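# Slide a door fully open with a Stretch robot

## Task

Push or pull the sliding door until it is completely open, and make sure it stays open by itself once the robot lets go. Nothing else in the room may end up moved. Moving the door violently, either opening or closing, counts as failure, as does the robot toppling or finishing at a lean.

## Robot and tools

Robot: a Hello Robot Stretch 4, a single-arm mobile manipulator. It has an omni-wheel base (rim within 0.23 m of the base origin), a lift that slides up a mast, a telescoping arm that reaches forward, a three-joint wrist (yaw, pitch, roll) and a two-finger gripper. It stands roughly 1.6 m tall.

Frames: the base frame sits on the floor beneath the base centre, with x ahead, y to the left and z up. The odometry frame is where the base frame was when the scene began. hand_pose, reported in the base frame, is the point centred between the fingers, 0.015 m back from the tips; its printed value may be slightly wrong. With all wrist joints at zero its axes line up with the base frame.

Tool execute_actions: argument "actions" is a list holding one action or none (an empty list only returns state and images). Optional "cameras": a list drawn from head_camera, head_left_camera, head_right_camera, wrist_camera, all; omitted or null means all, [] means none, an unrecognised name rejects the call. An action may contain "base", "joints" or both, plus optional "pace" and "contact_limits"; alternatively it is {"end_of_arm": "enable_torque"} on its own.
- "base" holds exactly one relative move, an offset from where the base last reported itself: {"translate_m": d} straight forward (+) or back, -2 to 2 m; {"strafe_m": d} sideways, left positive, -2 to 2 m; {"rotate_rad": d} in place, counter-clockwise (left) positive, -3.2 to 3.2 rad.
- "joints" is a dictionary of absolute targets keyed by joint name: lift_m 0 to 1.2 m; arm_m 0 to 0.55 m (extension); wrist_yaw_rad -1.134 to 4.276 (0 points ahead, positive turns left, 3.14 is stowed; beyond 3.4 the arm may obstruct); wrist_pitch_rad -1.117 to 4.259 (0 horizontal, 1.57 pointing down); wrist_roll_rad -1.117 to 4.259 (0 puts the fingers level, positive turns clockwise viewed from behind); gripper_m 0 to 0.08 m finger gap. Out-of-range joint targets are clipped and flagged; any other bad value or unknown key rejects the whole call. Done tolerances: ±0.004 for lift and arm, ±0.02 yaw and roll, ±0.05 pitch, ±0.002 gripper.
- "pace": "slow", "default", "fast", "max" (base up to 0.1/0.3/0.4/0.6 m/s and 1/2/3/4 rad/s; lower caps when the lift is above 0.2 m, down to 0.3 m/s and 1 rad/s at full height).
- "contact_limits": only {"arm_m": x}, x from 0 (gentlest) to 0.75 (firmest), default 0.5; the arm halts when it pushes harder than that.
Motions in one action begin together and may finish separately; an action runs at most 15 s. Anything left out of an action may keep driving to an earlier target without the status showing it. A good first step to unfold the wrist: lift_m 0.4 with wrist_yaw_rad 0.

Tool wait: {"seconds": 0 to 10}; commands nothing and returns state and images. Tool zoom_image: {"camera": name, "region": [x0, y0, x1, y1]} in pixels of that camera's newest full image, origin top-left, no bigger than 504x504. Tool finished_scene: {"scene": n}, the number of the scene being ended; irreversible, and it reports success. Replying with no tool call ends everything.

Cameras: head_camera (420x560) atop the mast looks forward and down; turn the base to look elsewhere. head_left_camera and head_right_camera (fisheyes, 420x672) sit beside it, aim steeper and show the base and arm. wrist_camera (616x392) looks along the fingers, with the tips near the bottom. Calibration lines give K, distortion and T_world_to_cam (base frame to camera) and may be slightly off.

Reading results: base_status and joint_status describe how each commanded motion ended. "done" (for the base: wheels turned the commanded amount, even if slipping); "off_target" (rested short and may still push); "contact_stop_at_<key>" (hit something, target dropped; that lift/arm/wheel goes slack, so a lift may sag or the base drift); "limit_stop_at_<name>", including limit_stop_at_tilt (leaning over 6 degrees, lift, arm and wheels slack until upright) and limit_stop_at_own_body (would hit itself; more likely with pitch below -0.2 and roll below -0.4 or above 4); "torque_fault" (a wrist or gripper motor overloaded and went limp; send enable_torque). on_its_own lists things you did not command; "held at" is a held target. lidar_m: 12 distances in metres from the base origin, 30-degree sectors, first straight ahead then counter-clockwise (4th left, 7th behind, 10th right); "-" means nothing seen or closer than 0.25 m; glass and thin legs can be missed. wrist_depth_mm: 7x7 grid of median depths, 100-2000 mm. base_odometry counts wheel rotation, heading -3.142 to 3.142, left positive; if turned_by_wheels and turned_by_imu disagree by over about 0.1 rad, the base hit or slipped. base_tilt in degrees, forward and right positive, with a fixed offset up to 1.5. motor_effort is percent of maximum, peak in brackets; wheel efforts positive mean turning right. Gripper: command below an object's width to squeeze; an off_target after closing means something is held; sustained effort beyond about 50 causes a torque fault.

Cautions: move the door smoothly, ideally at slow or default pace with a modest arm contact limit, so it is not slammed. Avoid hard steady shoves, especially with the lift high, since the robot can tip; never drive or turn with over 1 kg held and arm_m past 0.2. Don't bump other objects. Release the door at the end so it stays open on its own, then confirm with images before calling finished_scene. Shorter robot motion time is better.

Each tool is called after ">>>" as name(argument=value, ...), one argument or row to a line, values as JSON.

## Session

>>> execute_actions(
  actions=[],
)

Scene clock: 0.00 s.
base_odometry: x=+0.000 y=+0.000 heading=+0.000 (m, m, rad; odometry frame)
turned_by_wheels: +0.000 (rad since the last result)
turned_by_imu: +0.000 (rad since the last result)
base_tilt: forward=+0.5 right=+0.7 (deg)
lidar_m: 0.99 0.95 0.82 1.12 1.83 1.31 0.86 0.81 0.84 1.22 1.86 1.73
base_status: not commanded
joint_positions: lift_m=+0.232 arm_m=+0.001 wrist_yaw_rad=+3.161 wrist_pitch_rad=-0.001 wrist_roll_rad=+0.013 gripper_m=+0.040
joint_status: not commanded
motor_effort: lift_m=+19 arm_m=-1 wrist_yaw_rad=+1 wrist_pitch_rad=-6 wrist_roll_rad=+1 gripper_m=-1 wheel_0=+0 wheel_1=+0 wheel_2=+0 (%)
hand_pose: x=-0.0421 y=+0.0832 z=+0.4106 quat_wxyz=(-0.010, +0.000, +0.007, +1.000) (m; base frame)
wrist_depth_mm: - 132 1008 1182 1430 1708 1576 / - 124 237 1229 1397 1756 1576 / - 133 196 1205 1397 1661 1618 / 121 134 976 1229 1464 1661 1661 / 798 891 1008 1205 1430 1661 1618 / 798 878 960 1182 140 1308 1308 / 798 - 150 976 - - 991
pictures: head_camera, head_left_camera, head_right_camera, wrist_camera
camera_calibration (this result's frames):
wrist_camera: T_world_to_cam=[[0.0262049, 0.998898, -0.0389292, -0.0730333], [0.0412324, -0.0399895, -0.998349, 0.46218], [-0.998806, 0.0245565, -0.0422349, 0.128295], [0, 0, 0, 1]] pos_world=[0.110999, 0.0882847, 0.463993]
Images, in order (width x height): head_camera 420x560, head_left_camera 420x672, head_right_camera 420x672, wrist_camera 616x392.

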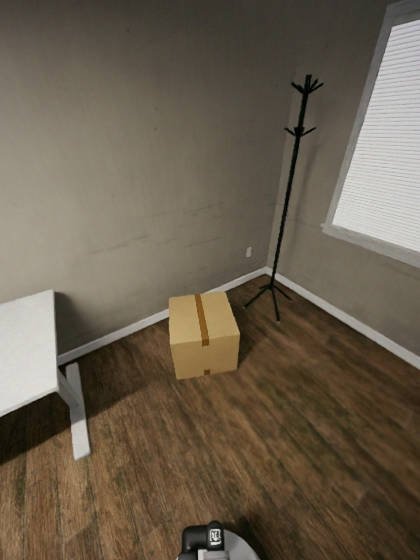

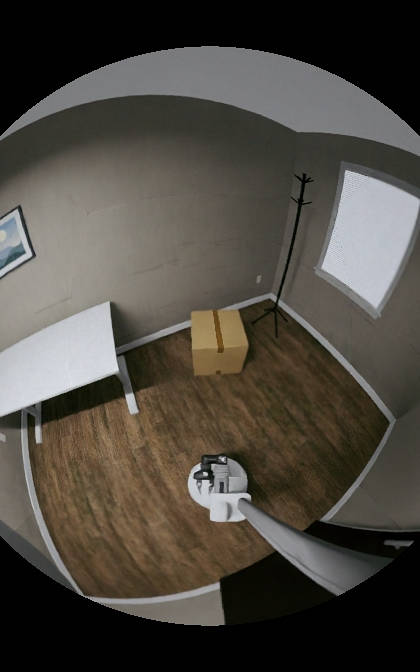

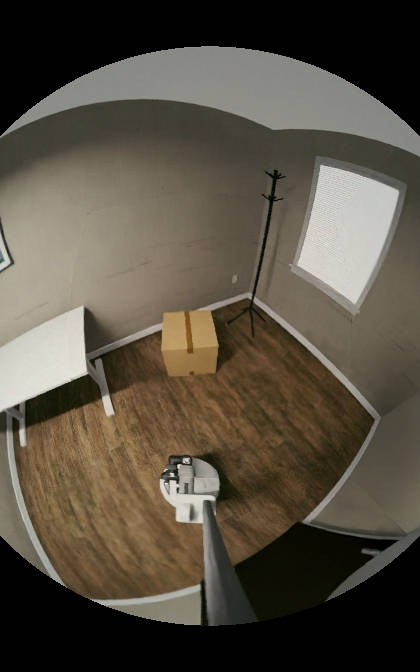

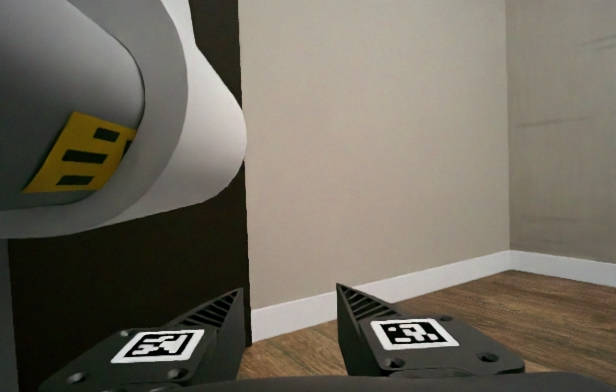

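>>> execute_actions(
  actions=[
    {"base":{"rotate_rad":-2.6},"joints":{"lift_m":0.8,"wrist_yaw_rad":0,"gripper_m":0.08}},
  ],
  cameras=[],
)

>>> execute_actions(
  actions=[
    {"base":{"strafe_m":0.4},"joints":{"arm_m":0.1}},
  ],
)

Scene clock: 3.60 s.
base_odometry: x=+0.000 y=+0.000 heading=-2.600 (m, m, rad; odometry frame)
turned_by_wheels: -2.600 (rad since the last result)
turned_by_imu: -2.561 (rad since the last result)
base_tilt: forward=+0.5 right=+0.7 (deg)
lidar_m: 0.79 0.83 1.27 1.85 1.75 0.97 0.89 0.83 1.21 1.82 1.20 0.84
base_status: done
joint_positions: lift_m=+0.800 arm_m=+0.001 wrist_yaw_rad=+0.000 wrist_pitch_rad=-0.001 wrist_roll_rad=+0.013 gripper_m=+0.080
joint_status: all done
motor_effort: lift_m=+23(23) arm_m=-1(2) wrist_yaw_rad=+1(5) wrist_pitch_rad=-6(8) wrist_roll_rad=+2(0) gripper_m=+1(0) wheel_0=-1(8) wheel_1=-2(11) wheel_2=-2(7) (%)
hand_pose: x=+0.3850 y=-0.0874 z=+0.9780 quat_wxyz=(+1.000, +0.007, +0.000, +0.000) (m; base frame)
wrist_depth_mm: 574 580 591 591 597 603 661 / 574 585 591 591 597 603 676 / 580 591 597 597 609 609 676 / 591 591 597 603 603 615 683 / 591 603 603 615 615 621 683 / 597 597 609 609 165 621 691 / - 114 609 615 384 - -
pictures: none
No camera images: the call's "cameras" was empty. Leave "cameras" out to get every camera's image.

Scene clock: 6.27 s.
base_odometry: x=+0.206 y=-0.343 heading=-2.600 (m, m, rad; odometry frame)
turned_by_wheels: +0.000 (rad since the last result)
turned_by_imu: -0.001 (rad since the last result)
base_tilt: forward=+0.3 right=+0.7 (deg)
lidar_m: 0.76 0.91 1.29 1.46 1.43 0.81 0.84 1.01 1.15 2.22 1.15 0.83
base_status: done
joint_positions: lift_m=+0.800 arm_m=+0.099 wrist_yaw_rad=+0.000 wrist_pitch_rad=-0.001 wrist_roll_rad=+0.013 gripper_m=+0.080
joint_status: all done
motor_effort: lift_m=+23(23) arm_m=+5(5) wrist_yaw_rad=+1(1) wrist_pitch_rad=-7(7) wrist_roll_rad=+1(1) gripper_m=+0(0) wheel_0=+1(8) wheel_1=+0(10) wheel_2=-1(1) (%)
hand_pose: x=+0.4827 y=-0.0874 z=+0.9780 quat_wxyz=(+1.000, +0.007, +0.000, +0.000) (m; base frame)
wrist_depth_mm: 535 539 496 500 504 508 512 / 544 549 500 508 512 512 517 / 549 554 504 504 512 517 521 / 559 559 504 508 517 525 521 / 559 559 508 512 517 525 525 / 559 564 512 517 165 525 530 / - 114 512 517 336 - -
pictures: head_camera, head_left_camera, head_right_camera, wrist_camera
camera_calibration (this result's frames):
wrist_camera: T_world_to_cam=[[-0.0457458, -0.998194, -0.0389256, -0.0340796], [-0.0404195, 0.040784, -0.99835, 1.04674], [0.998135, -0.044097, -0.0422122, -0.289302], [0, 0, 0, 1]] pos_world=[0.329512, -0.0894656, 1.03147]
Images, in order (width x height): head_camera 420x560, head_left_camera 420x672, head_right_camera 420x672, wrist_camera 616x392.

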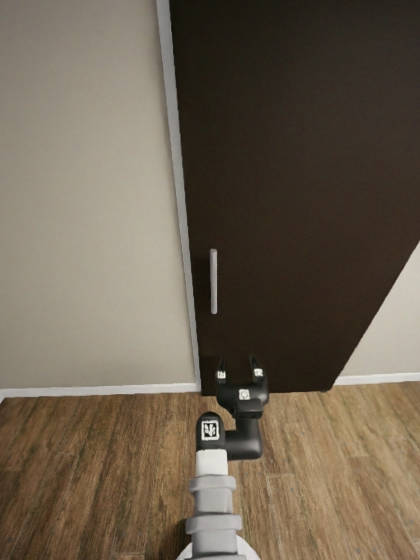

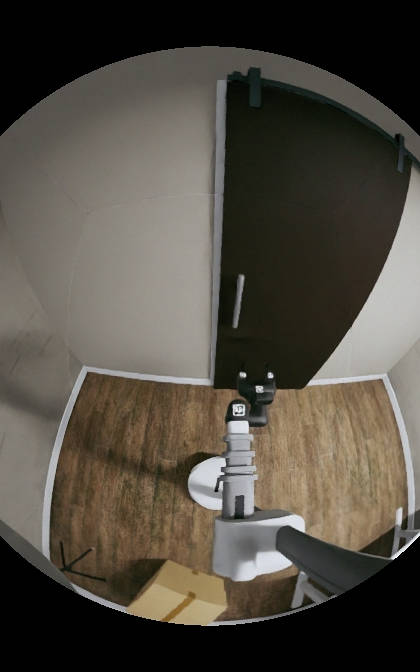

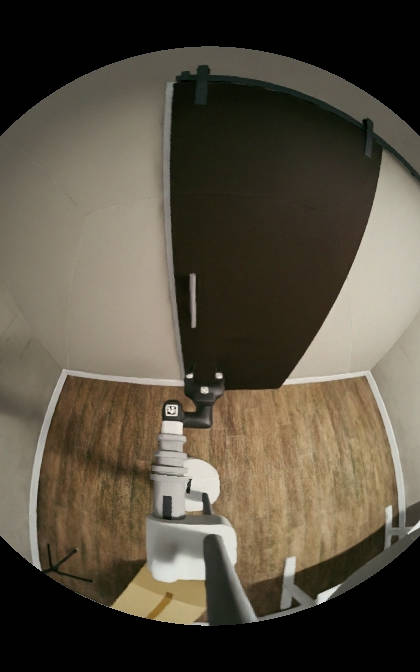

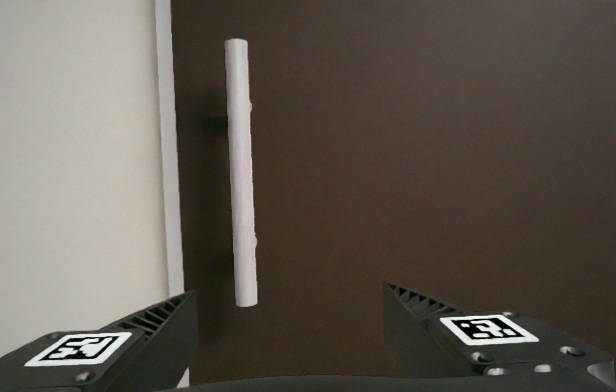

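>>> execute_actions(
  actions=[
    {"base":{"strafe_m":0.057},"joints":{"lift_m":0.85}},
  ],
  cameras=[],
)

>>> execute_actions(
  actions=[
    {"base":{"translate_m":0.31}},
  ],
  cameras=["wrist_camera"],
)

>>> execute_actions(
  actions=[
    {"joints":{"gripper_m":0.033}},
  ],
  cameras=[],
)

>>> execute_actions(
  actions=[
    {"base":{"strafe_m":-0.82},"pace":"slow"},
  ],
  cameras=["wrist_camera","head_left_camera"],
)

>>> execute_actions(
  actions=[
    {"base":{"strafe_m":-0.035},"pace":"slow"},
  ],
  cameras=["wrist_camera","head_left_camera"],
)

Scene clock: 8.10 s.
base_odometry: x=+0.236 y=-0.392 heading=-2.600 (m, m, rad; odometry frame)
turned_by_wheels: +0.000 (rad since the last result)
turned_by_imu: +0.000 (rad since the last result)
base_tilt: forward=+0.3 right=+0.7 (deg)
lidar_m: 0.75 0.92 1.27 1.39 1.44 0.80 0.81 1.05 1.16 2.27 1.16 0.86
base_status: done
joint_positions: lift_m=+0.850 arm_m=+0.099 wrist_yaw_rad=+0.000 wrist_pitch_rad=-0.001 wrist_roll_rad=+0.013 gripper_m=+0.080
joint_status: all done
motor_effort: lift_m=+24(25) arm_m=+5(5) wrist_yaw_rad=+0(1) wrist_pitch_rad=-8(8) wrist_roll_rad=+0(1) gripper_m=+0(1) wheel_0=+1(8) wheel_1=-1(2) wheel_2=+0(0) (%)
hand_pose: x=+0.4827 y=-0.0874 z=+1.0280 quat_wxyz=(+1.000, +0.007, +0.000, +0.000) (m; base frame)
wrist_depth_mm: 539 549 500 500 504 504 512 / 554 554 500 504 508 512 517 / 549 554 539 504 512 521 525 / 559 559 554 512 517 521 525 / 559 564 559 517 517 525 525 / 559 564 517 517 164 521 535 / - 114 517 521 336 - -
pictures: none
No camera images: the call's "cameras" was empty. Leave "cameras" out to get every camera's image.

Scene clock: 10.60 s.
base_odometry: x=-0.030 y=-0.552 heading=-2.600 (m, m, rad; odometry frame)
turned_by_wheels: +0.000 (rad since the last result)
turned_by_imu: +0.000 (rad since the last result)
base_tilt: forward=+0.4 right=+0.7 (deg)
lidar_m: 0.45 0.57 0.85 1.42 1.49 1.22 1.10 1.30 1.62 2.19 0.73 0.53
base_status: done
joint_positions: lift_m=+0.850 arm_m=+0.099 wrist_yaw_rad=+0.000 wrist_pitch_rad=-0.001 wrist_roll_rad=+0.013 gripper_m=+0.080
joint_status: not commanded
motor_effort: lift_m=+23(23) arm_m=+5(5) wrist_yaw_rad=+0(1) wrist_pitch_rad=-7(7) wrist_roll_rad=+3(2) gripper_m=+0(1) wheel_0=+2(3) wheel_1=+0(11) wheel_2=+1(9) (%)
hand_pose: x=+0.4827 y=-0.0874 z=+1.0280 quat_wxyz=(+1.000, +0.007, +0.000, +0.000) (m; base frame)
wrist_depth_mm: 250 198 198 134 202 204 206 / 251 200 200 135 204 205 206 / 252 200 202 136 205 206 208 / 255 202 203 138 206 208 209 / 257 204 204 139 208 210 211 / 258 204 205 139 165 211 213 / - 114 207 140 178 - -
pictures: wrist_camera
camera_calibration (this result's frames):
wrist_camera: T_world_to_cam=[[-0.0457635, -0.998194, -0.0389256, -0.0321302], [-0.0404188, 0.0407847, -0.99835, 1.09659], [0.998134, -0.0441147, -0.0422122, -0.287212], [0, 0, 0, 1]] pos_world=[0.329529, -0.0894667, 1.08141]
Images, in order (width x height): wrist_camera 616x392.

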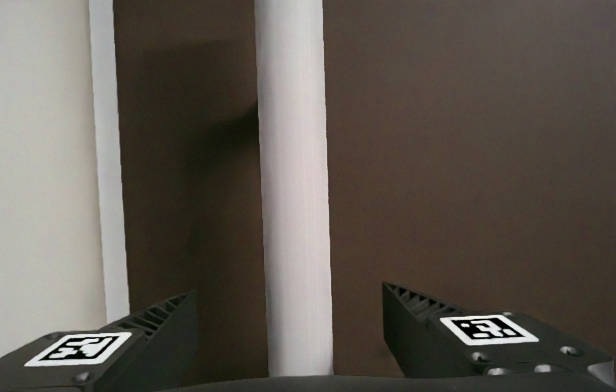

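Scene clock: 11.70 s.
base_odometry: x=-0.030 y=-0.552 heading=-2.600 (m, m, rad; odometry frame)
turned_by_wheels: +0.000 (rad since the last result)
turned_by_imu: +0.000 (rad since the last result)
base_tilt: forward=+0.3 right=+0.6 (deg)
lidar_m: 0.45 0.57 0.85 1.41 1.48 1.21 1.11 1.30 1.64 2.18 0.72 0.53
base_status: not commanded
joint_positions: lift_m=+0.850 arm_m=+0.099 wrist_yaw_rad=+0.000 wrist_pitch_rad=-0.001 wrist_roll_rad=+0.013 gripper_m=+0.033
joint_status: all done
motor_effort: lift_m=+23(23) arm_m=+5(5) wrist_yaw_rad=+1(0) wrist_pitch_rad=-7(6) wrist_roll_rad=+1(0) gripper_m=-2(3) wheel_0=+2(2) wheel_1=+0(0) wheel_2=+0(1) (%)
hand_pose: x=+0.4827 y=-0.0874 z=+1.0280 quat_wxyz=(+1.000, +0.007, +0.000, +0.000) (m; base frame)
wrist_depth_mm: 248 198 198 134 202 203 206 / 252 198 200 135 204 204 207 / 253 200 202 136 206 207 208 / 254 202 203 138 206 207 210 / 257 204 204 139 208 210 211 / 258 205 204 138 147 211 213 / 259 - 139 139 - - 213
pictures: none
No camera images: the call's "cameras" was empty. Leave "cameras" out to get every camera's image.

action 0: "base": strafe_m = -0.82 would last too long for one action: at the pace "slow" strafe_m can be at most 0.78 in either direction: name a faster pace, or command the rest in another action

Scene clock: 13.10 s.
base_odometry: x=-0.048 y=-0.522 heading=-2.600 (m, m, rad; odometry frame)
turned_by_wheels: +0.000 (rad since the last result)
turned_by_imu: +0.000 (rad since the last result)
base_tilt: forward=+0.4 right=+0.7 (deg)
lidar_m: 0.45 0.59 0.84 1.46 1.50 1.12 1.10 1.28 1.62 2.18 0.73 0.52
base_status: done
joint_positions: lift_m=+0.850 arm_m=+0.099 wrist_yaw_rad=+0.000 wrist_pitch_rad=-0.001 wrist_roll_rad=+0.013 gripper_m=+0.033
joint_status: not commanded
motor_effort: lift_m=+23(23) arm_m=+5(5) wrist_yaw_rad=+1(42) wrist_pitch_rad=-6(8) wrist_roll_rad=+1(2) gripper_m=-2(15) wheel_0=+2(15) wheel_1=-3(2) wheel_2=+0(2) (%)
hand_pose: x=+0.4828 y=-0.0873 z=+1.0280 quat_wxyz=(+1.000, +0.007, +0.000, +0.000) (m; base frame)
wrist_depth_mm: 237 196 198 138 202 203 204 / 239 198 198 138 203 204 206 / 242 199 200 138 204 206 207 / 253 200 202 138 206 208 209 / 255 202 204 138 206 209 211 / 256 204 143 138 146 210 211 / 258 - 140 138 - - 213
pictures: head_left_camera, wrist_camera
camera_calibration (this result's frames):
wrist_camera: T_world_to_cam=[[-0.0454485, -0.998208, -0.0389275, -0.0322126], [-0.040391, 0.0407721, -0.998352, 1.09659], [0.99815, -0.0438012, -0.0421716, -0.287275], [0, 0, 0, 1]] pos_world=[0.329571, -0.089448, 1.08141]
Images, in order (width x height): head_left_camera 420x672, wrist_camera 616x392.

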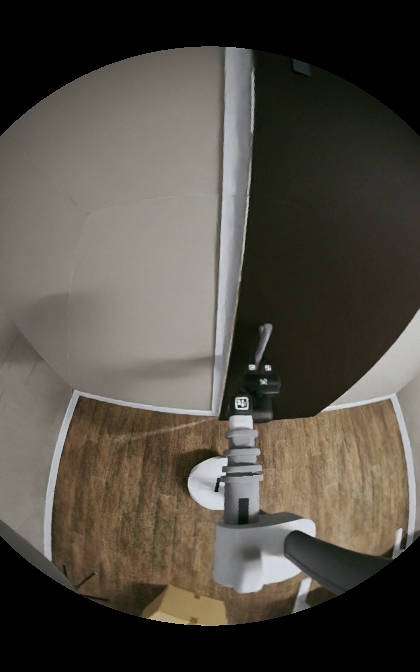

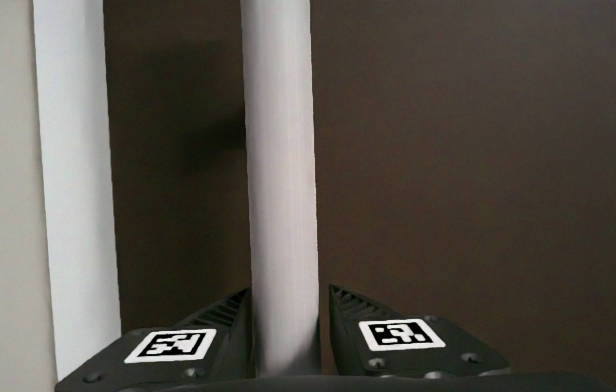

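>>> execute_actions(
  actions=[
    {"base":{"strafe_m":-0.78},"pace":"slow"},
  ],
  cameras=[],
)

>>> execute_actions(
  actions=[
    {"base":{"strafe_m":-0.04},"pace":"slow"},
  ],
  cameras=["wrist_camera","head_left_camera"],
)

Scene clock: 22.43 s.
base_odometry: x=-0.451 y=+0.146 heading=-2.599 (m, m, rad; odometry frame)
turned_by_wheels: +0.001 (rad since the last result)
turned_by_imu: +0.007 (rad since the last result)
base_tilt: forward=+0.4 right=+0.7 (deg)
lidar_m: 0.42 2.92 0.96 2.23 1.50 1.40 1.11 1.19 1.53 1.46 0.68 0.52
base_status: done
joint_positions: lift_m=+0.850 arm_m=+0.099 wrist_yaw_rad=+0.005 wrist_pitch_rad=+0.000 wrist_roll_rad=+0.013 gripper_m=+0.034
joint_status: not commanded
on_its_own: wrist_yaw_rad is at rest, and its effort (-14) is outside its rest range (-13 to +13)
motor_effort: lift_m=+23(23) arm_m=+5(5) wrist_yaw_rad=-14(41) wrist_pitch_rad=-7(8) wrist_roll_rad=+1(2) gripper_m=-6(13) wheel_0=+8(21) wheel_1=+0(1) wheel_2=+1(3) (%)
hand_pose: x=+0.4832 y=-0.0864 z=+1.0279 quat_wxyz=(+1.000, +0.007, +0.000, +0.002) (m; base frame)
wrist_depth_mm: - 183 184 185 187 187 189 / - 185 185 187 188 189 190 / - 186 186 188 189 190 191 / - 188 188 130 191 191 192 / - 189 190 129 191 193 194 / - 190 128 128 147 195 195 / - - 124 124 - - 197
pictures: none
No camera images: the call's "cameras" was empty. Leave "cameras" out to get every camera's image.

Scene clock: 23.90 s.
base_odometry: x=-0.471 y=+0.180 heading=-2.599 (m, m, rad; odometry frame)
turned_by_wheels: +0.001 (rad since the last result)
turned_by_imu: +0.001 (rad since the last result)
base_tilt: forward=+0.3 right=+0.7 (deg)
lidar_m: 0.42 2.91 0.98 2.27 1.52 1.43 1.08 1.17 1.50 1.43 0.69 0.51
base_status: done
joint_positions: lift_m=+0.850 arm_m=+0.099 wrist_yaw_rad=+0.003 wrist_pitch_rad=-0.001 wrist_roll_rad=+0.013 gripper_m=+0.033
joint_status: not commanded
motor_effort: lift_m=+23(23) arm_m=+5(5) wrist_yaw_rad=-9(32) wrist_pitch_rad=-8(8) wrist_roll_rad=+2(0) gripper_m=-3(11) wheel_0=+6(22) wheel_1=+1(1) wheel_2=+1(2) (%)
hand_pose: x=+0.4830 y=-0.0867 z=+1.0279 quat_wxyz=(+1.000, +0.007, +0.000, +0.002) (m; base frame)
wrist_depth_mm: - 183 183 185 186 187 188 / - 185 185 186 187 188 189 / - 186 186 130 189 189 190 / - 187 187 128 190 191 191 / - 188 189 127 191 192 193 / - 190 128 127 146 193 195 / - - 123 123 - - 196
pictures: head_left_camera, wrist_camera
camera_calibration (this result's frames):
wrist_camera: T_world_to_cam=[[-0.0426197, -0.998333, -0.0389177, -0.0329865], [-0.0407131, 0.0406561, -0.998343, 1.09667], [0.998261, -0.0409647, -0.0423779, -0.287096], [0, 0, 0, 1]] pos_world=[0.329839, -0.0892785, 1.0814]
Images, in order (width x height): head_left_camera 420x672, wrist_camera 616x392.

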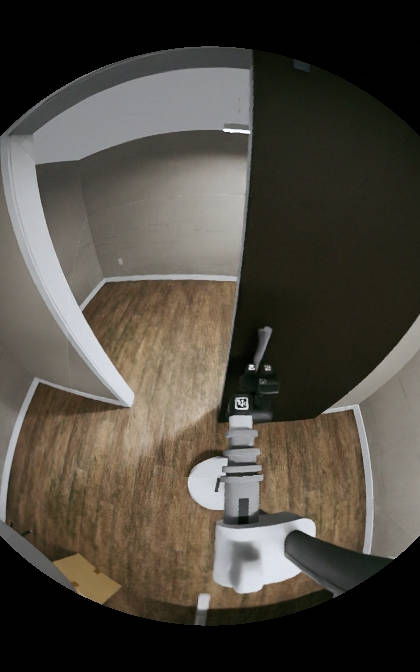

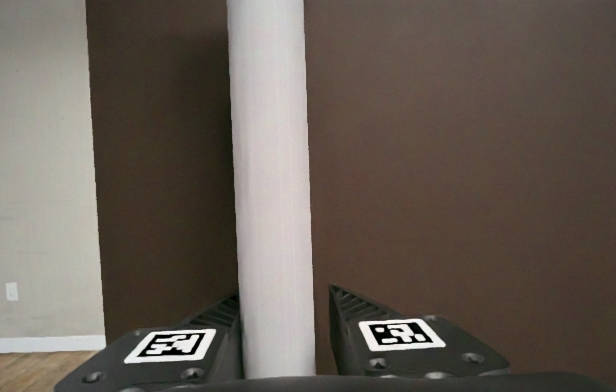

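>>> execute_actions(
  actions=[
    {"base":{"strafe_m":-0.03},"pace":"slow"},
  ],
  cameras=["head_left_camera"],
)

Scene clock: 25.43 s.
base_odometry: x=-0.486 y=+0.206 heading=-2.596 (m, m, rad; odometry frame)
turned_by_wheels: +0.003 (rad since the last result)
turned_by_imu: +0.009 (rad since the last result)
base_tilt: forward=+0.4 right=+0.7 (deg)
lidar_m: 0.43 2.95 1.01 2.31 1.54 1.45 1.10 1.17 1.47 1.41 0.69 0.51
base_status: done
joint_positions: lift_m=+0.850 arm_m=+0.099 wrist_yaw_rad=+0.023 wrist_pitch_rad=-0.002 wrist_roll_rad=+0.013 gripper_m=+0.036
joint_status: not commanded
on_its_own: wrist_yaw_rad is at rest, and its effort (-66) is outside its rest range (-13 to +13)
motor_effort: lift_m=+23(23) arm_m=+5(5) wrist_yaw_rad=-66(67) wrist_pitch_rad=-3(7) wrist_roll_rad=+1(4) gripper_m=-24(24) wheel_0=+26(25) wheel_1=+9(7) wheel_2=+4(4) (%)
hand_pose: x=+0.4847 y=-0.0825 z=+1.0283 quat_wxyz=(+1.000, +0.007, -0.001, +0.012) (m; base frame)
wrist_depth_mm: - 185 123 182 182 181 180 / - 186 185 184 183 182 181 / - 188 186 185 185 183 182 / - 189 188 186 185 185 184 / - 190 189 187 187 186 185 / - 192 128 136 149 187 186 / - - 121 127 - - 188
pictures: head_left_camera
Images, in order (width x height): head_left_camera 420x672.

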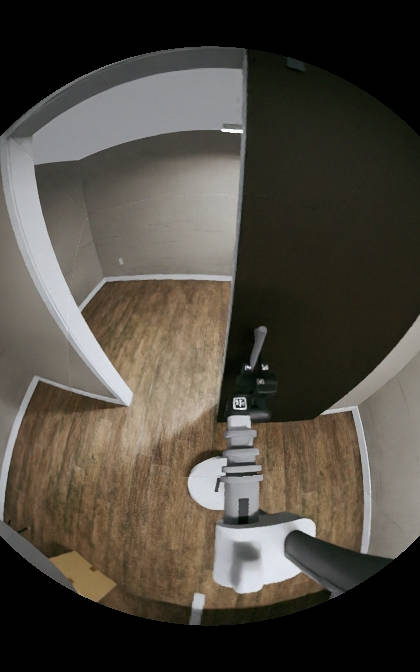

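>>> execute_actions(
  actions=[
    {"joints":{"arm_m":0.02,"gripper_m":0.08}},
  ],
  cameras=[],
)

>>> finished_scene(
  scene=2,
)

Scene clock: 26.80 s.
base_odometry: x=-0.487 y=+0.206 heading=-2.599 (m, m, rad; odometry frame)
turned_by_wheels: -0.003 (rad since the last result)
turned_by_imu: -0.003 (rad since the last result)
base_tilt: forward=+0.4 right=+0.6 (deg)
lidar_m: 0.43 2.95 1.01 2.31 1.55 1.46 1.11 1.15 1.46 1.39 0.69 0.53
base_status: not commanded
joint_positions: lift_m=+0.850 arm_m=+0.021 wrist_yaw_rad=+0.000 wrist_pitch_rad=-0.001 wrist_roll_rad=+0.013 gripper_m=+0.080
joint_status: all done
motor_effort: lift_m=+23(23) arm_m=-5(11) wrist_yaw_rad=+2(79) wrist_pitch_rad=-7(10) wrist_roll_rad=+2(2) gripper_m=+1(25) wheel_0=+0(27) wheel_1=+1(9) wheel_2=+0(14) (%)
hand_pose: x=+0.4045 y=-0.0874 z=+1.0280 quat_wxyz=(+1.000, +0.007, +0.000, +0.000) (m; base frame)
wrist_depth_mm: - 259 202 263 263 263 265 / - 262 202 263 264 265 268 / - 262 200 265 267 267 270 / - 265 202 266 267 268 271 / - 267 265 268 271 271 273 / - 267 201 270 165 273 274 / - 114 202 272 210 - -
pictures: none
No camera images: the call's "cameras" was empty. Leave "cameras" out to get every camera's image.

The scene is finished: the task was done.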